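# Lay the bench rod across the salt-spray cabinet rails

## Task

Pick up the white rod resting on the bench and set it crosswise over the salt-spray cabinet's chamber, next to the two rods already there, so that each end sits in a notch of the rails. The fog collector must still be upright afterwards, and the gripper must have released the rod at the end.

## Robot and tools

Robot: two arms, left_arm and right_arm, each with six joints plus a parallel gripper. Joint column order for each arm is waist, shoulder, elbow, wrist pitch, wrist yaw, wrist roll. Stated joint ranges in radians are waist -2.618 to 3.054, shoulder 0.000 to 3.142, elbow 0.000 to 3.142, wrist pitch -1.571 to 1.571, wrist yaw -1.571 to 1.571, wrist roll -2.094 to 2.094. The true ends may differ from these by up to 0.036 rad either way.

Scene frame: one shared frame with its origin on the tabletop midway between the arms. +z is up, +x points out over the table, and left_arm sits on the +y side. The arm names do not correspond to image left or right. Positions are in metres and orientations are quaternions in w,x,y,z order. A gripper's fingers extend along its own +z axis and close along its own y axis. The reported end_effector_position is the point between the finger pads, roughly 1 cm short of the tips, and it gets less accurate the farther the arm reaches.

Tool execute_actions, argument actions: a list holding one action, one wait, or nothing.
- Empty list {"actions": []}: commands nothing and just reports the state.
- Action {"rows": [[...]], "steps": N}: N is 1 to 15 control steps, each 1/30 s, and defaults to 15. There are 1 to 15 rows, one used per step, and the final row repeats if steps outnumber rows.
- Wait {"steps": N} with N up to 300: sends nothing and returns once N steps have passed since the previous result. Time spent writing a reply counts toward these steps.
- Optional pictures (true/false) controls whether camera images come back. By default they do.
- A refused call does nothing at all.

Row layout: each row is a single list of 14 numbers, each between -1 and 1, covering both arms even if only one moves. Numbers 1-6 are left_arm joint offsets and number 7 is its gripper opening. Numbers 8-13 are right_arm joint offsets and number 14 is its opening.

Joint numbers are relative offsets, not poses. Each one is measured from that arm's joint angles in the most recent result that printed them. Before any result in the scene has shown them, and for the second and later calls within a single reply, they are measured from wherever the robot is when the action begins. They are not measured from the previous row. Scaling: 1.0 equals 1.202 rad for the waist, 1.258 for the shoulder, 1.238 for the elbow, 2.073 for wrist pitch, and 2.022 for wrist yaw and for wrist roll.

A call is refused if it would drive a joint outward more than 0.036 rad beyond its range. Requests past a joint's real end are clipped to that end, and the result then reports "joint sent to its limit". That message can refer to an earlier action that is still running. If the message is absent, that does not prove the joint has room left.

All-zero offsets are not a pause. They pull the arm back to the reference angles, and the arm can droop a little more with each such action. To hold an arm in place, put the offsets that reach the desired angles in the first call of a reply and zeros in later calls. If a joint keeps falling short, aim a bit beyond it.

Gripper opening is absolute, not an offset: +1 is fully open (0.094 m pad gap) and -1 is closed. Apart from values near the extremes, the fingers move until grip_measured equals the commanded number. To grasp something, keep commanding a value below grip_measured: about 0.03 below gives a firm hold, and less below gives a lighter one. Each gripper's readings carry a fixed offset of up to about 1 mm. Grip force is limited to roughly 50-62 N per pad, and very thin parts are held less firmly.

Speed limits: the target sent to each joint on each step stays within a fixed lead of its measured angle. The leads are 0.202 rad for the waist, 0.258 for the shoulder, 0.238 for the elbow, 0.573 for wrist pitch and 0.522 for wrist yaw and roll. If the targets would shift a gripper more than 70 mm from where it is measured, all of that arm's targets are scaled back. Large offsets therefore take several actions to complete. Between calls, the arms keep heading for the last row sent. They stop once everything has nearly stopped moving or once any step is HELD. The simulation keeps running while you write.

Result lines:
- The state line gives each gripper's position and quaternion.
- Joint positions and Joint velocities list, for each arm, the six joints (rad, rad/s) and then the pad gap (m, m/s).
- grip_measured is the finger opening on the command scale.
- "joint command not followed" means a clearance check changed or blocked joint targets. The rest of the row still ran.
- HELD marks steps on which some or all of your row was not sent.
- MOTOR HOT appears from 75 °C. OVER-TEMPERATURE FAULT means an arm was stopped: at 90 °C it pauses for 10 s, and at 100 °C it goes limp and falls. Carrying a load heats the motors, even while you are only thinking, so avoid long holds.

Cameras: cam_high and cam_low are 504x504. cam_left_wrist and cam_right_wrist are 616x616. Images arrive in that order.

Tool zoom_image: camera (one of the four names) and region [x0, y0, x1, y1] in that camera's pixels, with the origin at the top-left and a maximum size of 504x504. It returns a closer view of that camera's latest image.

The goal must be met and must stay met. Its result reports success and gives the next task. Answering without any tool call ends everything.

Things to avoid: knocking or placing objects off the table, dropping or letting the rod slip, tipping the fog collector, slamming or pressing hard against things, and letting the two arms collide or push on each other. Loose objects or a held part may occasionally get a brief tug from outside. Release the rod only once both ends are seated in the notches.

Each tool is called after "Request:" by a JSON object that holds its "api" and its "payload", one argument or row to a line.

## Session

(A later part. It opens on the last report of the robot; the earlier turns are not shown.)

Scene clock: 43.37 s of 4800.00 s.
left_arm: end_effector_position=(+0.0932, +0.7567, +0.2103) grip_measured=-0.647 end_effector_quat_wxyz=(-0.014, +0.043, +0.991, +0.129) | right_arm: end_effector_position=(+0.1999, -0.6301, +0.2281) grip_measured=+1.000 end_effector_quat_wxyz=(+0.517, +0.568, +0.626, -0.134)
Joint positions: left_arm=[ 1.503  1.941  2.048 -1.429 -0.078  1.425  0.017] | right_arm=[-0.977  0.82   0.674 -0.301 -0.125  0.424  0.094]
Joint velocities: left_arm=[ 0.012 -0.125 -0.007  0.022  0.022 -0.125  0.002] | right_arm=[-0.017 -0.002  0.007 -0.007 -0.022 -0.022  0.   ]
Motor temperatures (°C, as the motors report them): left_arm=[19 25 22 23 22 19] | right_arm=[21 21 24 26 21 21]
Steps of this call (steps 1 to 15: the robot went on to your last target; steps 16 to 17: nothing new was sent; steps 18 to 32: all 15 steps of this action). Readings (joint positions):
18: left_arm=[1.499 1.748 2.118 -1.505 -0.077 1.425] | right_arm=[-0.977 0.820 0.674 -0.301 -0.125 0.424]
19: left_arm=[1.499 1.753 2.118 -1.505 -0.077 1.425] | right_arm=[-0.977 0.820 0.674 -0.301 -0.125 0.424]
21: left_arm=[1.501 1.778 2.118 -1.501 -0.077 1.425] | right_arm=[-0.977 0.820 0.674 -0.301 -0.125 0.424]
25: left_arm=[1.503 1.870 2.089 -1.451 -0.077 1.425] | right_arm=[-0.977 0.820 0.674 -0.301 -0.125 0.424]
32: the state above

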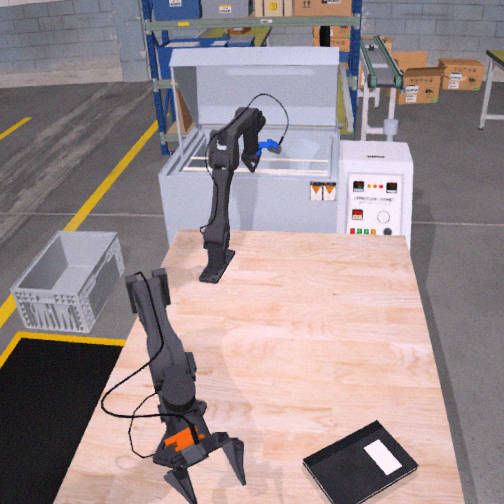

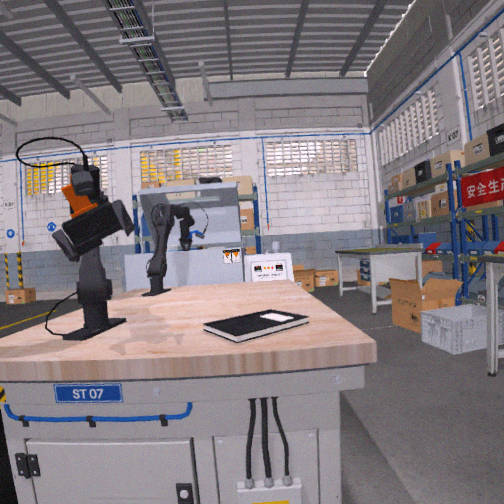

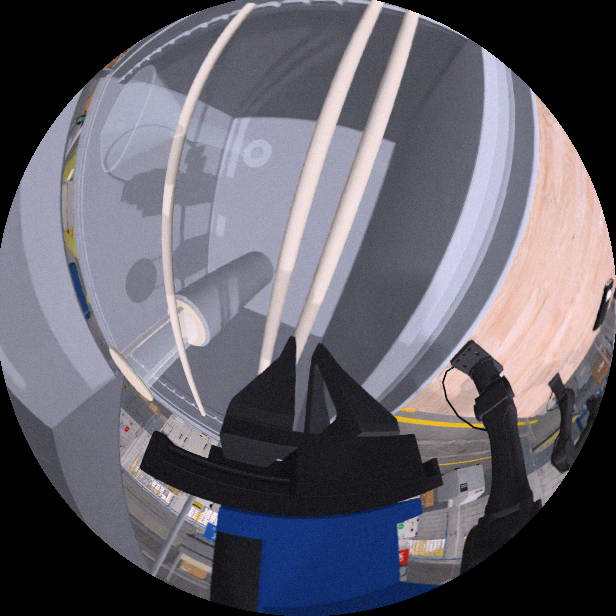

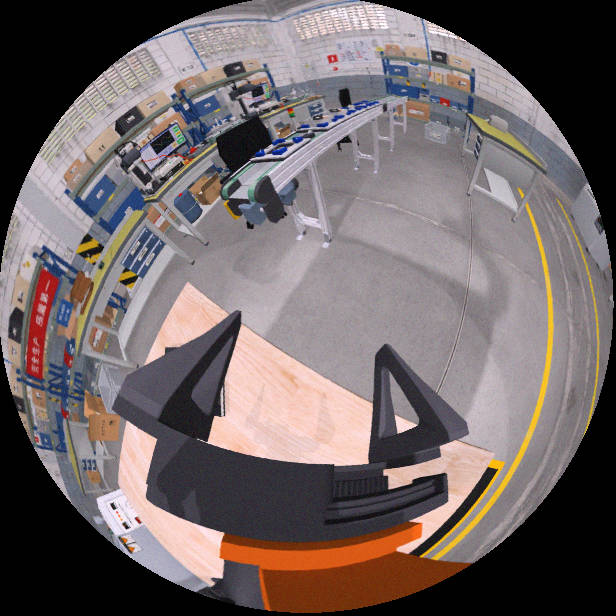

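Request:
{"api": "execute_actions", "payload": {
  "actions": [
    {"rows":[[0,-0.022,0,0.025,0,0,-0.62,0,0,0,0,0,0,1]]}
  ]
}}

Scene clock: 44.13 s of 4800.00 s.
left_arm: end_effector_position=(+0.0954, +0.7656, +0.2173) grip_measured=-0.623 end_effector_quat_wxyz=(-0.009, +0.042, +0.987, +0.155) | right_arm: end_effector_position=(+0.1999, -0.6301, +0.2281) grip_measured=+1.000 end_effector_quat_wxyz=(+0.517, +0.568, +0.626, -0.134)
Joint positions: left_arm=[ 1.503  1.931  2.048 -1.386 -0.078  1.425  0.018] | right_arm=[-0.977  0.82   0.674 -0.301 -0.125  0.424  0.094]
Joint velocities: left_arm=[ 0.002 -0.027 -0.012  0.022 -0.037  0.022 -0.001] | right_arm=[-0.007 -0.007 -0.012 -0.022  0.037 -0.066  0.   ]
Motor temperatures (°C, as the motors report them): left_arm=[19 25 22 23 22 19] | right_arm=[21 21 24 26 21 21]
Steps of this call (steps 1 to 8: the robot went on to your last target; steps 9 to 23: all 15 steps of this action). Readings (joint positions):
9: left_arm=[1.503 1.931 2.048 -1.421 -0.078 1.425] | right_arm=[-0.977 0.820 0.674 -0.301 -0.125 0.424]
10: left_arm=[1.503 1.931 2.048 -1.414 -0.078 1.425] | right_arm=[-0.977 0.820 0.674 -0.301 -0.125 0.424]
12: left_arm=[1.503 1.931 2.048 -1.402 -0.078 1.425] | right_arm=[-0.977 0.820 0.674 -0.301 -0.125 0.424]
16: left_arm=[1.503 1.931 2.048 -1.391 -0.078 1.425] | right_arm=[-0.977 0.820 0.674 -0.301 -0.125 0.424]
23: the state above

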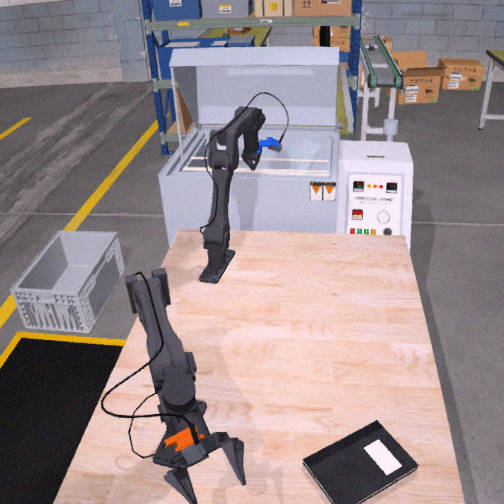

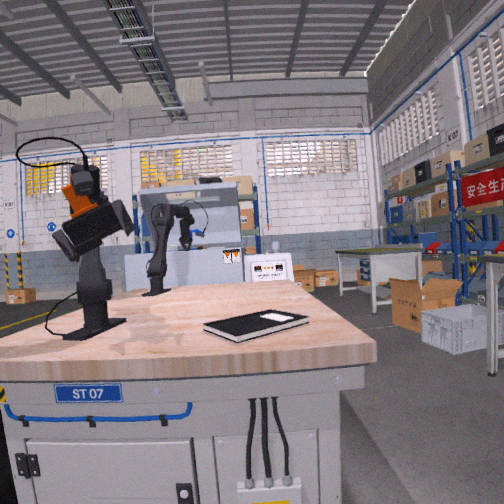

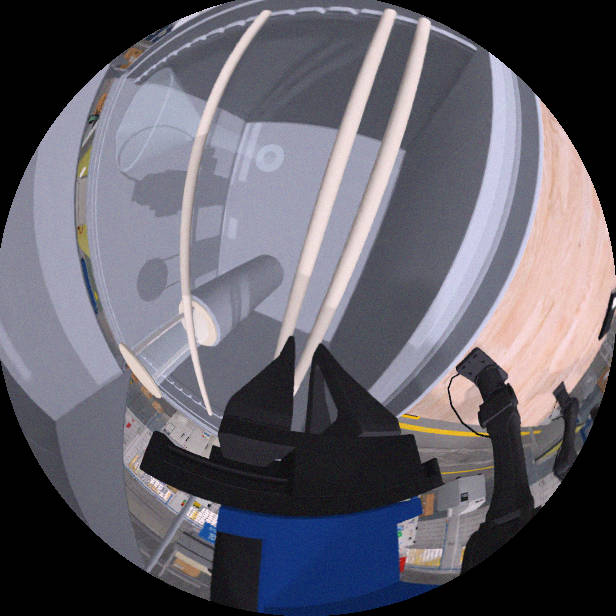

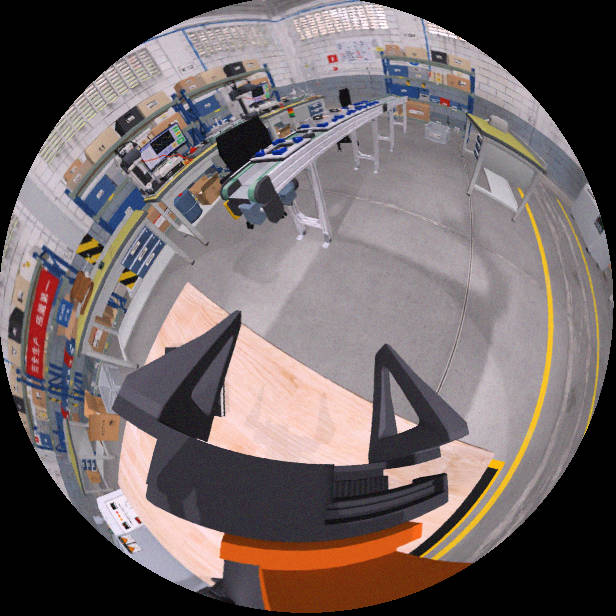

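Descend nearly vertically to (1.931, 1.98, −1.35).

Request:
{"api": "execute_actions", "payload": {
  "actions": [
    {"rows":[[0,-0.01,-0.03,0.01,0,0,-0.66,0,0,0,0,0,0,1],[0,-0.01,-0.03,0.01,0,0,-0.66,0,0,0,0,0,0,1],[0,-0.01,-0.03,0.01,0,0,-0.66,0,0,0,0,0,0,1],[0,-0.01,-0.06,0.022,0,0,-0.66,0,0,0,0,0,0,1]]}
  ]
}}

Scene clock: 45.13 s of 4800.00 s.
left_arm: end_effector_position=(+0.0950, +0.7645, +0.2027) grip_measured=-0.657 end_effector_quat_wxyz=(-0.011, +0.043, +0.988, +0.145) | right_arm: end_effector_position=(+0.1999, -0.6301, +0.2281) grip_measured=+1.000 end_effector_quat_wxyz=(+0.517, +0.568, +0.626, -0.134)
Joint positions: left_arm=[ 1.503  1.928  1.989 -1.351 -0.078  1.425  0.016] | right_arm=[-0.977  0.82   0.674 -0.301 -0.125  0.424  0.094]
Joint velocities: left_arm=[ 0.017 -0.012  0.007 -0.007  0.007  0.051 -0.   ] | right_arm=[ 0.017 -0.007  0.002  0.022 -0.022 -0.007  0.   ]
Motor temperatures (°C, as the motors report them): left_arm=[19 25 22 23 22 19] | right_arm=[21 21 24 26 21 21]
Steps of this call (steps 1 to 15: the robot went on to your last target; steps 16 to 30: all 15 steps of this action). Readings (joint positions):
16: left_arm=[1.503 1.931 2.045 -1.382 -0.078 1.425] | right_arm=[-0.977 0.820 0.674 -0.301 -0.125 0.424]
17: left_arm=[1.503 1.931 2.042 -1.380 -0.078 1.425] | right_arm=[-0.977 0.820 0.674 -0.301 -0.125 0.424]
19: left_arm=[1.503 1.930 2.026 -1.371 -0.078 1.425] | right_arm=[-0.977 0.820 0.674 -0.301 -0.125 0.424]
23: left_arm=[1.503 1.928 1.994 -1.360 -0.078 1.425] | right_arm=[-0.977 0.820 0.674 -0.301 -0.125 0.424]
30: the state above

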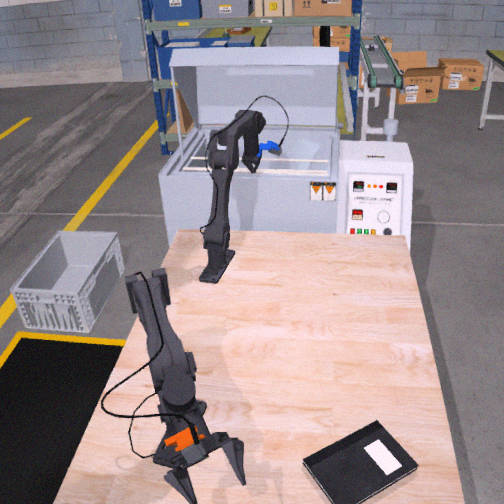

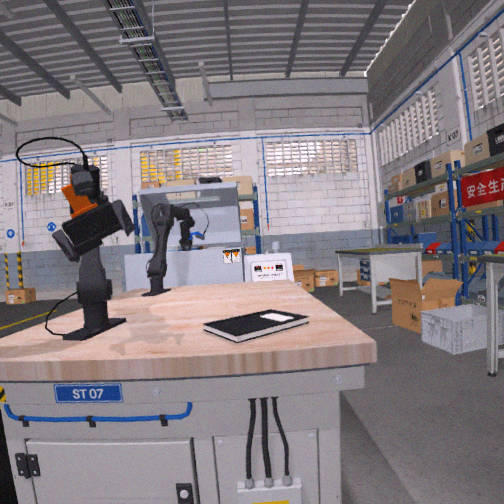

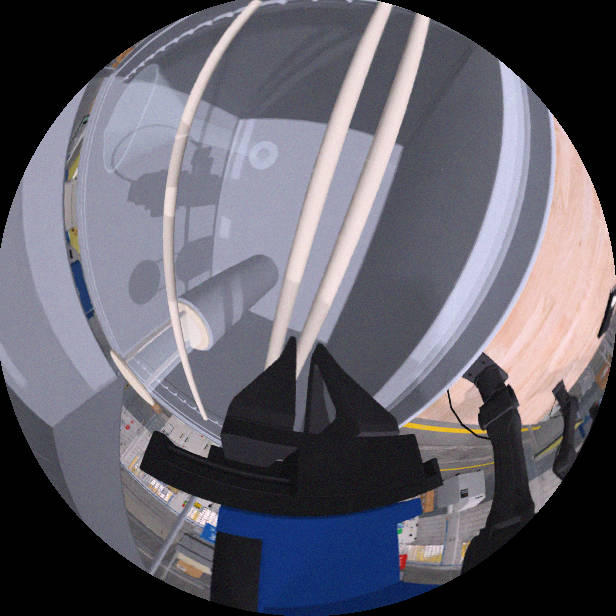

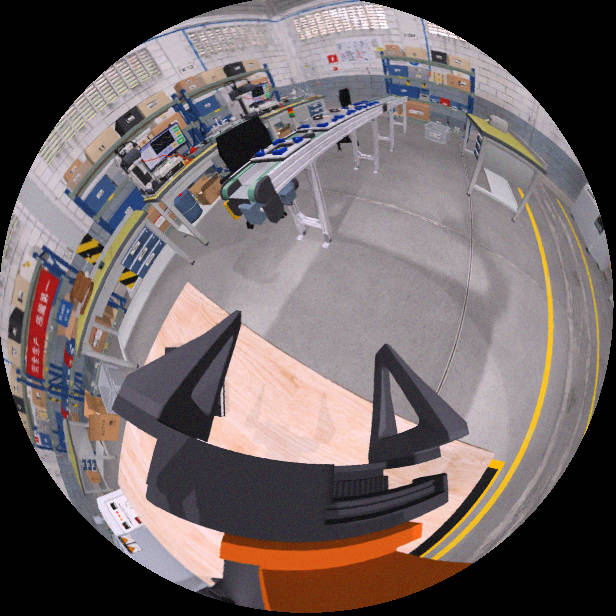

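Request:
{"api": "execute_actions", "payload": {
  "actions": [
    {"rows":[[0,-0.01,-0.012,-0.01,0,-0.02,-0.66,0,0,0,0,0,0,1],[0,-0.01,-0.012,-0.01,0,-0.02,-0.66,0,0,0,0,0,0,1],[0,-0.01,-0.012,-0.015,0,-0.02,-0.66,0,0,0,0,0,0,1],[0,-0.01,-0.012,-0.015,0,-0.02,-0.66,0,0,0,0,0,0,1],[0,-0.01,-0.012,-0.021,0,-0.02,-0.66,0,0,0,0,0,0,1]]}
  ]
}}

Request:
{"api": "zoom_image", "payload": {
  "camera": "cam_high",
  "region": [160,140,260,190]
}}

Scene clock: 46.27 s of 4800.00 s.
left_arm: end_effector_position=(+0.0940, +0.7603, +0.2015) grip_measured=-0.657 end_effector_quat_wxyz=(-0.011, +0.029, +0.990, +0.136) | right_arm: end_effector_position=(+0.1999, -0.6301, +0.2281) grip_measured=+1.000 end_effector_quat_wxyz=(+0.517, +0.568, +0.626, -0.134)
Joint positions: left_arm=[ 1.503  1.928  1.989 -1.369 -0.078  1.397  0.016] | right_arm=[-0.977  0.82   0.674 -0.301 -0.125  0.424  0.094]
Joint velocities: left_arm=[-0.017  0.017  0.002 -0.022 -0.007 -0.022 -0.001] | right_arm=[-0.007 -0.012  0.007  0.051  0.037 -0.022  0.   ]
Motor temperatures (°C, as the motors report them): left_arm=[19 25 22 23 22 19] | right_arm=[21 21 24 26 21 21]
Steps of this call (steps 1 to 15: the robot went on to your last target; steps 16 to 19: nothing new was sent; steps 20 to 34: all 15 steps of this action). Readings (joint positions):
20: left_arm=[1.503 1.928 1.989 -1.349 -0.078 1.420] | right_arm=[-0.977 0.820 0.674 -0.301 -0.125 0.424]
21: left_arm=[1.503 1.928 1.989 -1.350 -0.078 1.415] | right_arm=[-0.977 0.820 0.674 -0.301 -0.125 0.424]
23: left_arm=[1.503 1.928 1.989 -1.355 -0.078 1.408] | right_arm=[-0.977 0.820 0.674 -0.301 -0.125 0.424]
27: left_arm=[1.503 1.928 1.989 -1.366 -0.078 1.401] | right_arm=[-0.977 0.820 0.674 -0.301 -0.125 0.424]
34: the state above

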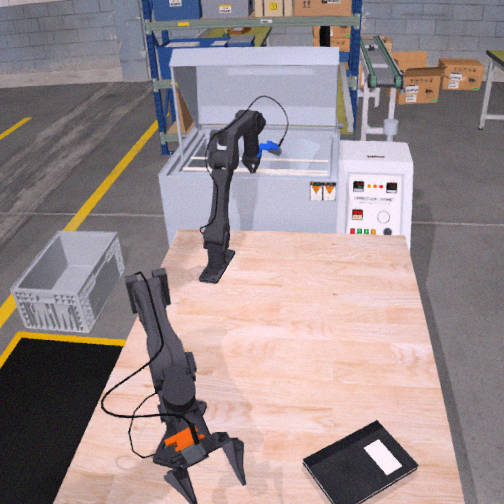

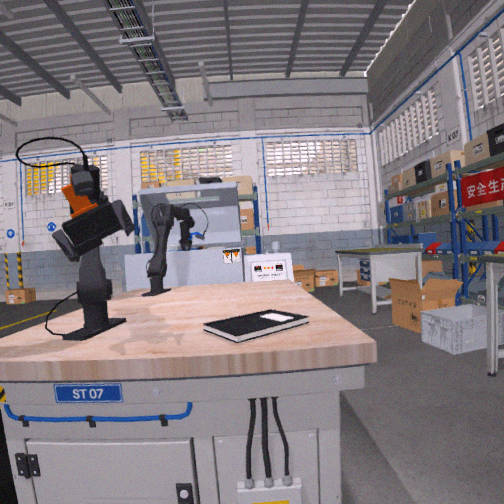

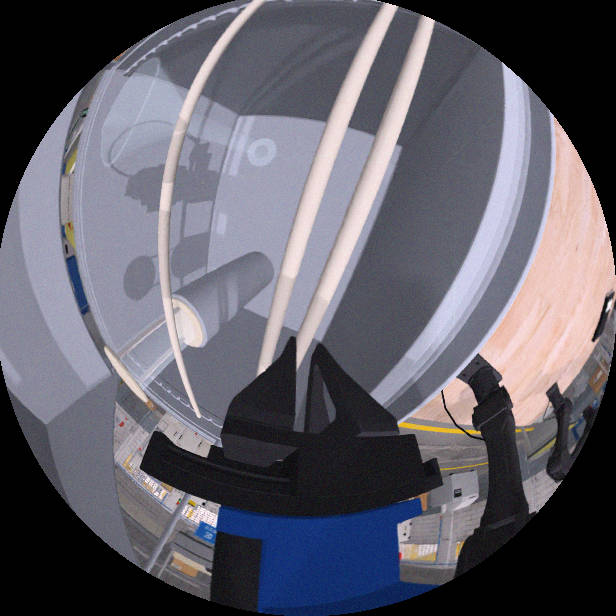

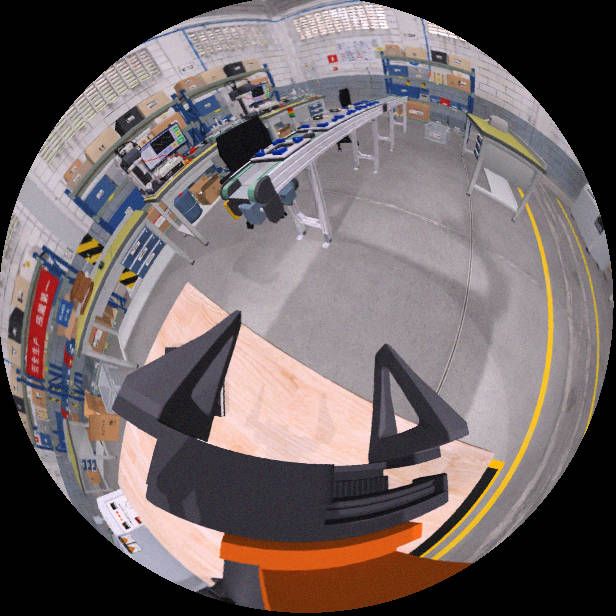

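Region (160, 140, 260, 190) of cam_high's 504x504 image, scaled by 5.040, with more detail than that image has.

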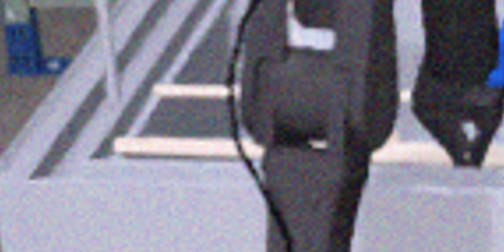

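Request:
{"api": "execute_actions", "payload": {
  "actions": [
    {"rows":[[0,-0.01,-0.012,-0.022,0,0,-0.66,0,0,0,0,0,0,1]]}
  ]
}}

Request:
{"api": "zoom_image", "payload": {
  "camera": "cam_high",
  "region": [160,130,350,200]
}}

Scene clock: 48.17 s of 4800.00 s.
left_arm: end_effector_position=(+0.0925, +0.7544, +0.1999) grip_measured=-0.657 end_effector_quat_wxyz=(-0.014, +0.029, +0.992, +0.124) | right_arm: end_effector_position=(+0.1999, -0.6301, +0.2281) grip_measured=+1.000 end_effector_quat_wxyz=(+0.517, +0.568, +0.626, -0.134)
Joint positions: left_arm=[ 1.503  1.928  1.989 -1.395 -0.079  1.395  0.016] | right_arm=[-0.977  0.82   0.674 -0.301 -0.125  0.424  0.094]
Joint velocities: left_arm=[-0.002  0.007  0.007 -0.081 -0.051  0.007 -0.001] | right_arm=[ 0.007 -0.002  0.002  0.037  0.037  0.007  0.   ]
Motor temperatures (°C, as the motors report them): left_arm=[19 25 22 23 22 19] | right_arm=[21 21 24 26 21 21]
Steps of this call (steps 1 to 15: the robot went on to your last target; steps 16 to 42: nothing new was sent; steps 43 to 57: all 15 steps of this action). Readings (joint positions):
43: left_arm=[1.503 1.928 1.989 -1.371 -0.078 1.395] | right_arm=[-0.977 0.820 0.674 -0.301 -0.125 0.424]
44: left_arm=[1.503 1.928 1.989 -1.374 -0.078 1.395] | right_arm=[-0.977 0.820 0.674 -0.301 -0.125 0.424]
46: left_arm=[1.503 1.928 1.989 -1.380 -0.078 1.395] | right_arm=[-0.977 0.820 0.674 -0.301 -0.125 0.424]
50: left_arm=[1.503 1.928 1.989 -1.388 -0.078 1.395] | right_arm=[-0.977 0.820 0.674 -0.301 -0.125 0.424]
57: the state above

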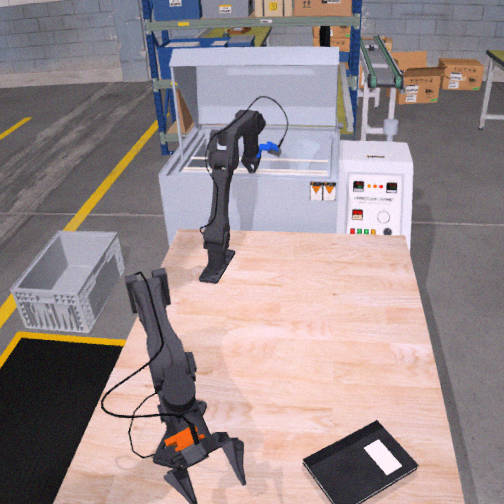

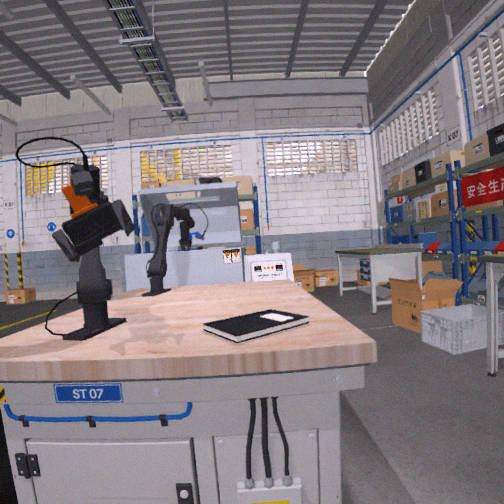

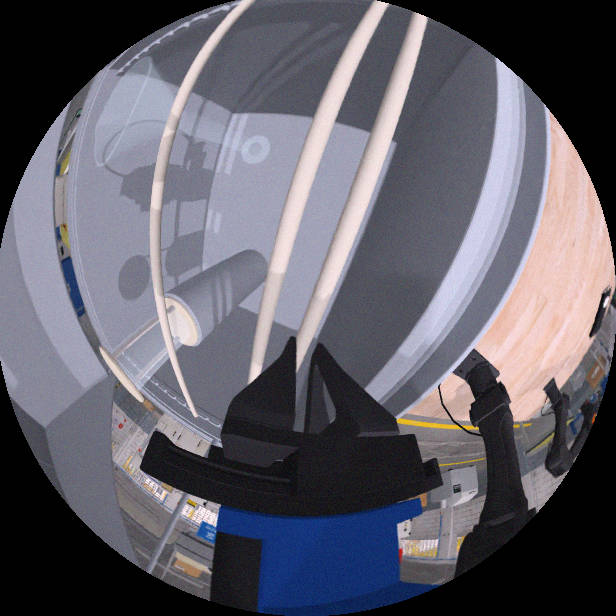

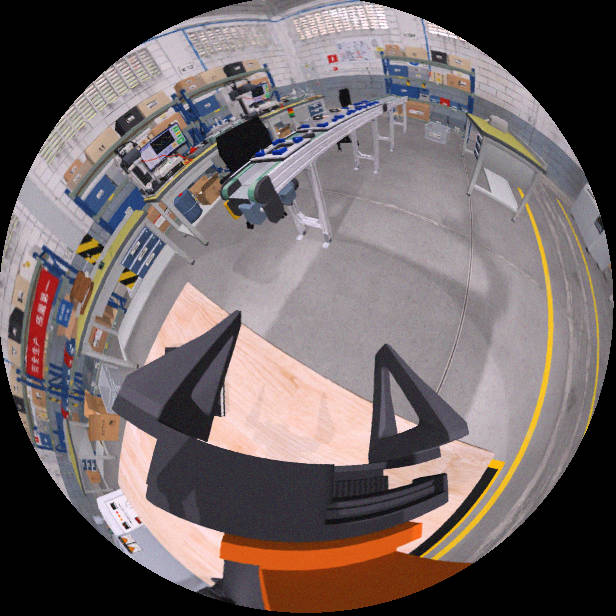

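Region (160, 130, 350, 200) of cam_high's 504x504 image, scaled by 2.653, with more detail than that image has; it fills the top 186 rows of this view, and the rest is white.

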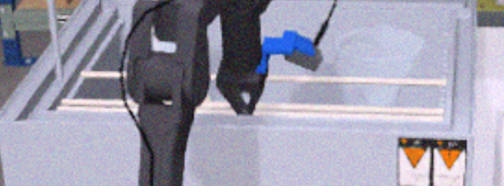

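It moved. Open a bit, lift, and inspect.

Request:
{"api": "execute_actions", "payload": {
  "actions": [
    {"rows":[[0,-0.01,0,0.006,0,0,-0.5,0,0,0,0,0,0,1],[0,-0.01,0,0.006,0,0,-0.5,0,0,0,0,0,0,1],[0,-0.01,0,0.006,0,0,-0.5,0,0,0,0,0,0,1],[0,-0.01,0,0.006,0,0,-0.5,0,0,0,0,0,0,1],[0,-0.01,0.06,-0.01,0,0,-0.5,0,0,0,0,0,0,1],[0,-0.01,0.06,-0.01,0,0,-0.5,0,0,0,0,0,0,1],[0,-0.01,0.15,-0.055,0,0,-0.5,0,0,0,0,0,0,1]]}
  ],
  "pictures": false
}}

Request:
{"api": "execute_actions", "payload": {
  "actions": [
    {"rows":[[0,-0.2,0,0,0,0,0,0,0,0,0,0,0,1],[0,-0.2,0,0,0,0,0,0,0,0,0,0,0,1],[0,-0.2,0,0,0,0,0,0,0,0,0,0,0,1],[0,-0.2,0,0,0,0,0,0,0,0,0,0,0,1],[0.1,-0.25,-0.05,0,0,-0.7,0,0,0,0,0,0,0,1]]}
  ],
  "pictures": false
}}

Request:
{"api": "execute_actions", "payload": {
  "actions": [
    {"steps":15}
  ]
}}

Request:
{"api": "zoom_image", "payload": {
  "camera": "cam_left_wrist",
  "region": [130,150,280,300]
}}

Request:
{"api": "zoom_image", "payload": {
  "camera": "cam_left_wrist",
  "region": [390,250,520,380]
}}

Scene clock: 49.77 s of 4800.00 s.
left_arm: end_effector_position=(+0.0933, +0.7579, +0.2526) grip_measured=-0.503 end_effector_quat_wxyz=(-0.002, +0.026, +0.984, +0.177) | right_arm: end_effector_position=(+0.1999, -0.6301, +0.2281) grip_measured=+1.000 end_effector_quat_wxyz=(+0.517, +0.568, +0.626, -0.134)
Joint positions: left_arm=[ 1.503  1.912  2.16  -1.473 -0.079  1.395  0.023] | right_arm=[-0.977  0.82   0.674 -0.301 -0.125  0.424  0.094]
Joint velocities: left_arm=[-0.002  0.007 -0.007 -0.125 -0.007 -0.051  0.   ] | right_arm=[-0.017 -0.022 -0.002 -0.007  0.022 -0.007  0.   ]
Motor temperatures (°C, as the motors report them): left_arm=[19 25 22 23 22 19] | right_arm=[21 21 24 26 21 21]
Steps of this call (steps 1 to 15: the robot went on to your last target; steps 16 to 33: nothing new was sent; steps 34 to 48: all 15 steps of this action). Readings (joint positions):
34: left_arm=[1.503 1.928 1.989 -1.394 -0.079 1.395] | right_arm=[-0.977 0.820 0.674 -0.301 -0.125 0.424]
35: left_arm=[1.503 1.928 1.989 -1.393 -0.079 1.395] | right_arm=[-0.977 0.820 0.674 -0.301 -0.125 0.424]
37: left_arm=[1.503 1.928 1.989 -1.392 -0.079 1.395] | right_arm=[-0.977 0.820 0.674 -0.301 -0.125 0.424]
41: left_arm=[1.503 1.938 2.078 -1.437 -0.079 1.395] | right_arm=[-0.977 0.820 0.674 -0.301 -0.125 0.424]
48: the state above

Scene clock: 50.27 s of 4800.00 s.
left_arm: end_effector_position=(+0.0329, +0.6992, +0.3669) grip_measured=-0.003 end_effector_quat_wxyz=(+0.168, -0.503, +0.800, +0.280) | right_arm: end_effector_position=(+0.1999, -0.6301, +0.2281) grip_measured=+1.000 end_effector_quat_wxyz=(+0.517, +0.568, +0.626, -0.134)
Joint positions: left_arm=[ 1.627  1.569  2.123 -1.464 -0.086  0.361  0.047] | right_arm=[-0.977  0.82   0.674 -0.301 -0.125  0.424  0.094]
Joint velocities: left_arm=[-0.007  0.198 -0.007 -0.037 -0.051 -2.513  0.001] | right_arm=[-0.002 -0.017  0.007 -0.022 -0.037 -0.007  0.   ]
Motor temperatures (°C, as the motors report them): left_arm=[19 25 22 23 22 19] | right_arm=[21 21 24 26 21 21]
Steps of this call (steps 1 to 15: all 15 steps of this action). Readings (joint positions):
1: left_arm=[1.503 1.899 2.154 -1.470 -0.079 1.395] | right_arm=[-0.977 0.820 0.674 -0.301 -0.125 0.424]
2: left_arm=[1.503 1.880 2.144 -1.470 -0.080 1.395] | right_arm=[-0.977 0.820 0.674 -0.301 -0.125 0.424]
4: left_arm=[1.503 1.817 2.141 -1.469 -0.080 1.395] | right_arm=[-0.977 0.820 0.674 -0.301 -0.125 0.424]
8: left_arm=[1.590 1.639 2.123 -1.464 -0.076 1.049] | right_arm=[-0.977 0.820 0.674 -0.301 -0.125 0.424]
15: the state above

Scene clock: 50.77 s of 4800.00 s.
left_arm: end_effector_position=(+0.0339, +0.7049, +0.3554) grip_measured=-0.003 end_effector_quat_wxyz=(-0.203, +0.641, -0.702, -0.234) | right_arm: end_effector_position=(+0.1999, -0.6301, +0.2281) grip_measured=+1.000 end_effector_quat_wxyz=(+0.517, +0.568, +0.626, -0.134)
Joint positions: left_arm=[ 1.627  1.593  2.113 -1.464 -0.084  0.001  0.047] | right_arm=[-0.977  0.82   0.674 -0.301 -0.125  0.424  0.094]
Joint velocities: left_arm=[-0.012 -0.007 -0.007  0.022  0.081 -0.11  -0.002] | right_arm=[ 0.007 -0.007  0.002  0.022 -0.022  0.022  0.   ]
Motor temperatures (°C, as the motors report them): left_arm=[19 25 22 23 22 19] | right_arm=[21 21 24 26 21 21]
Steps of this call (steps 1 to 15: the robot went on to your last target). Readings (joint positions):
1: left_arm=[1.627 1.576 2.123 -1.464 -0.086 0.286] | right_arm=[-0.977 0.820 0.674 -0.301 -0.125 0.424]
2: left_arm=[1.627 1.583 2.123 -1.464 -0.086 0.226] | right_arm=[-0.977 0.820 0.674 -0.301 -0.125 0.424]
4: left_arm=[1.627 1.590 2.118 -1.464 -0.086 0.140] | right_arm=[-0.977 0.820 0.674 -0.301 -0.125 0.424]
8: left_arm=[1.627 1.593 2.113 -1.464 -0.085 0.050] | right_arm=[-0.977 0.820 0.674 -0.301 -0.125 0.424]
15: the state above

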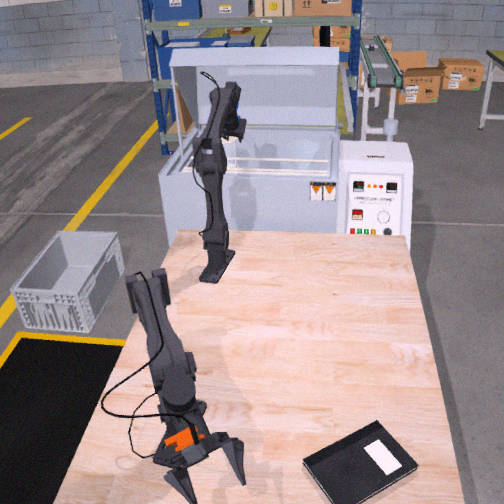

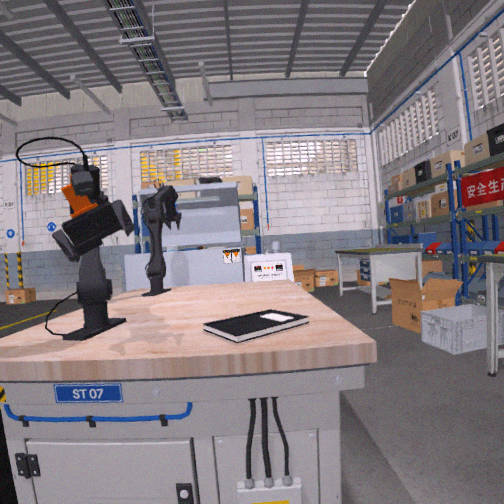

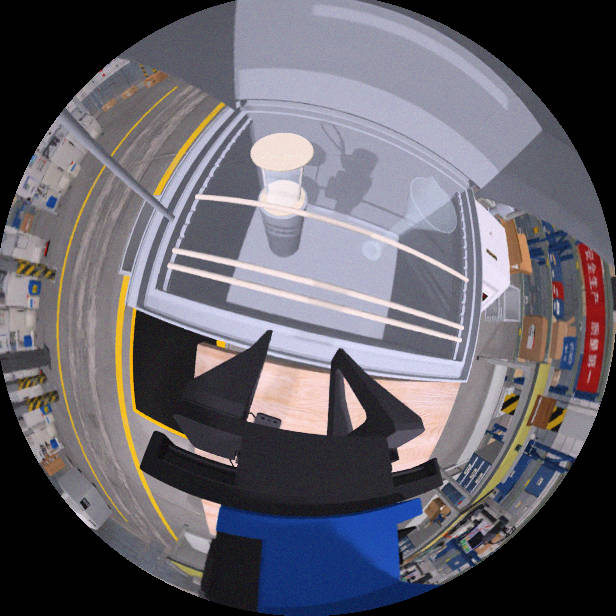

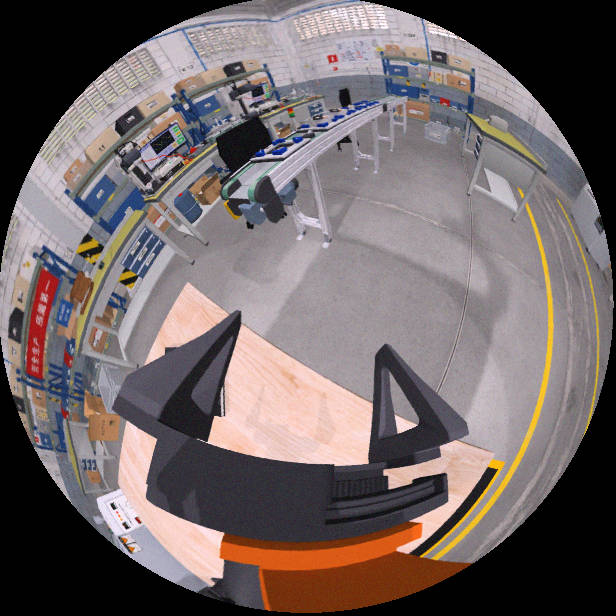

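Region (130, 150, 280, 300) of cam_left_wrist's 616x616 image, scaled by 3.360, with more detail than that image has.

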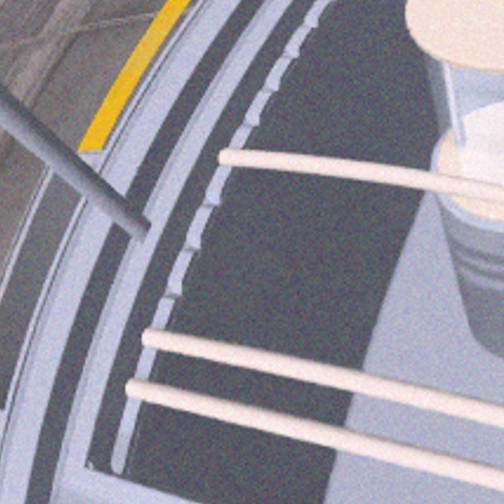

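Region (390, 250, 520, 380) of cam_left_wrist's 616x616 image, scaled by 3.877, with more detail than that image has.

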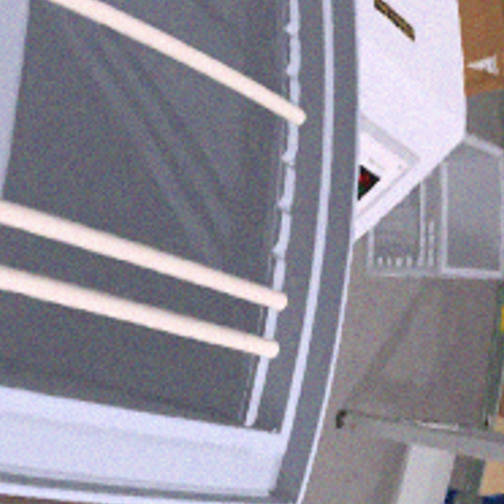

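Request:
{"api": "finished_scene", "payload": {
  "scene": 1
}}

The scene is finished: the task was done.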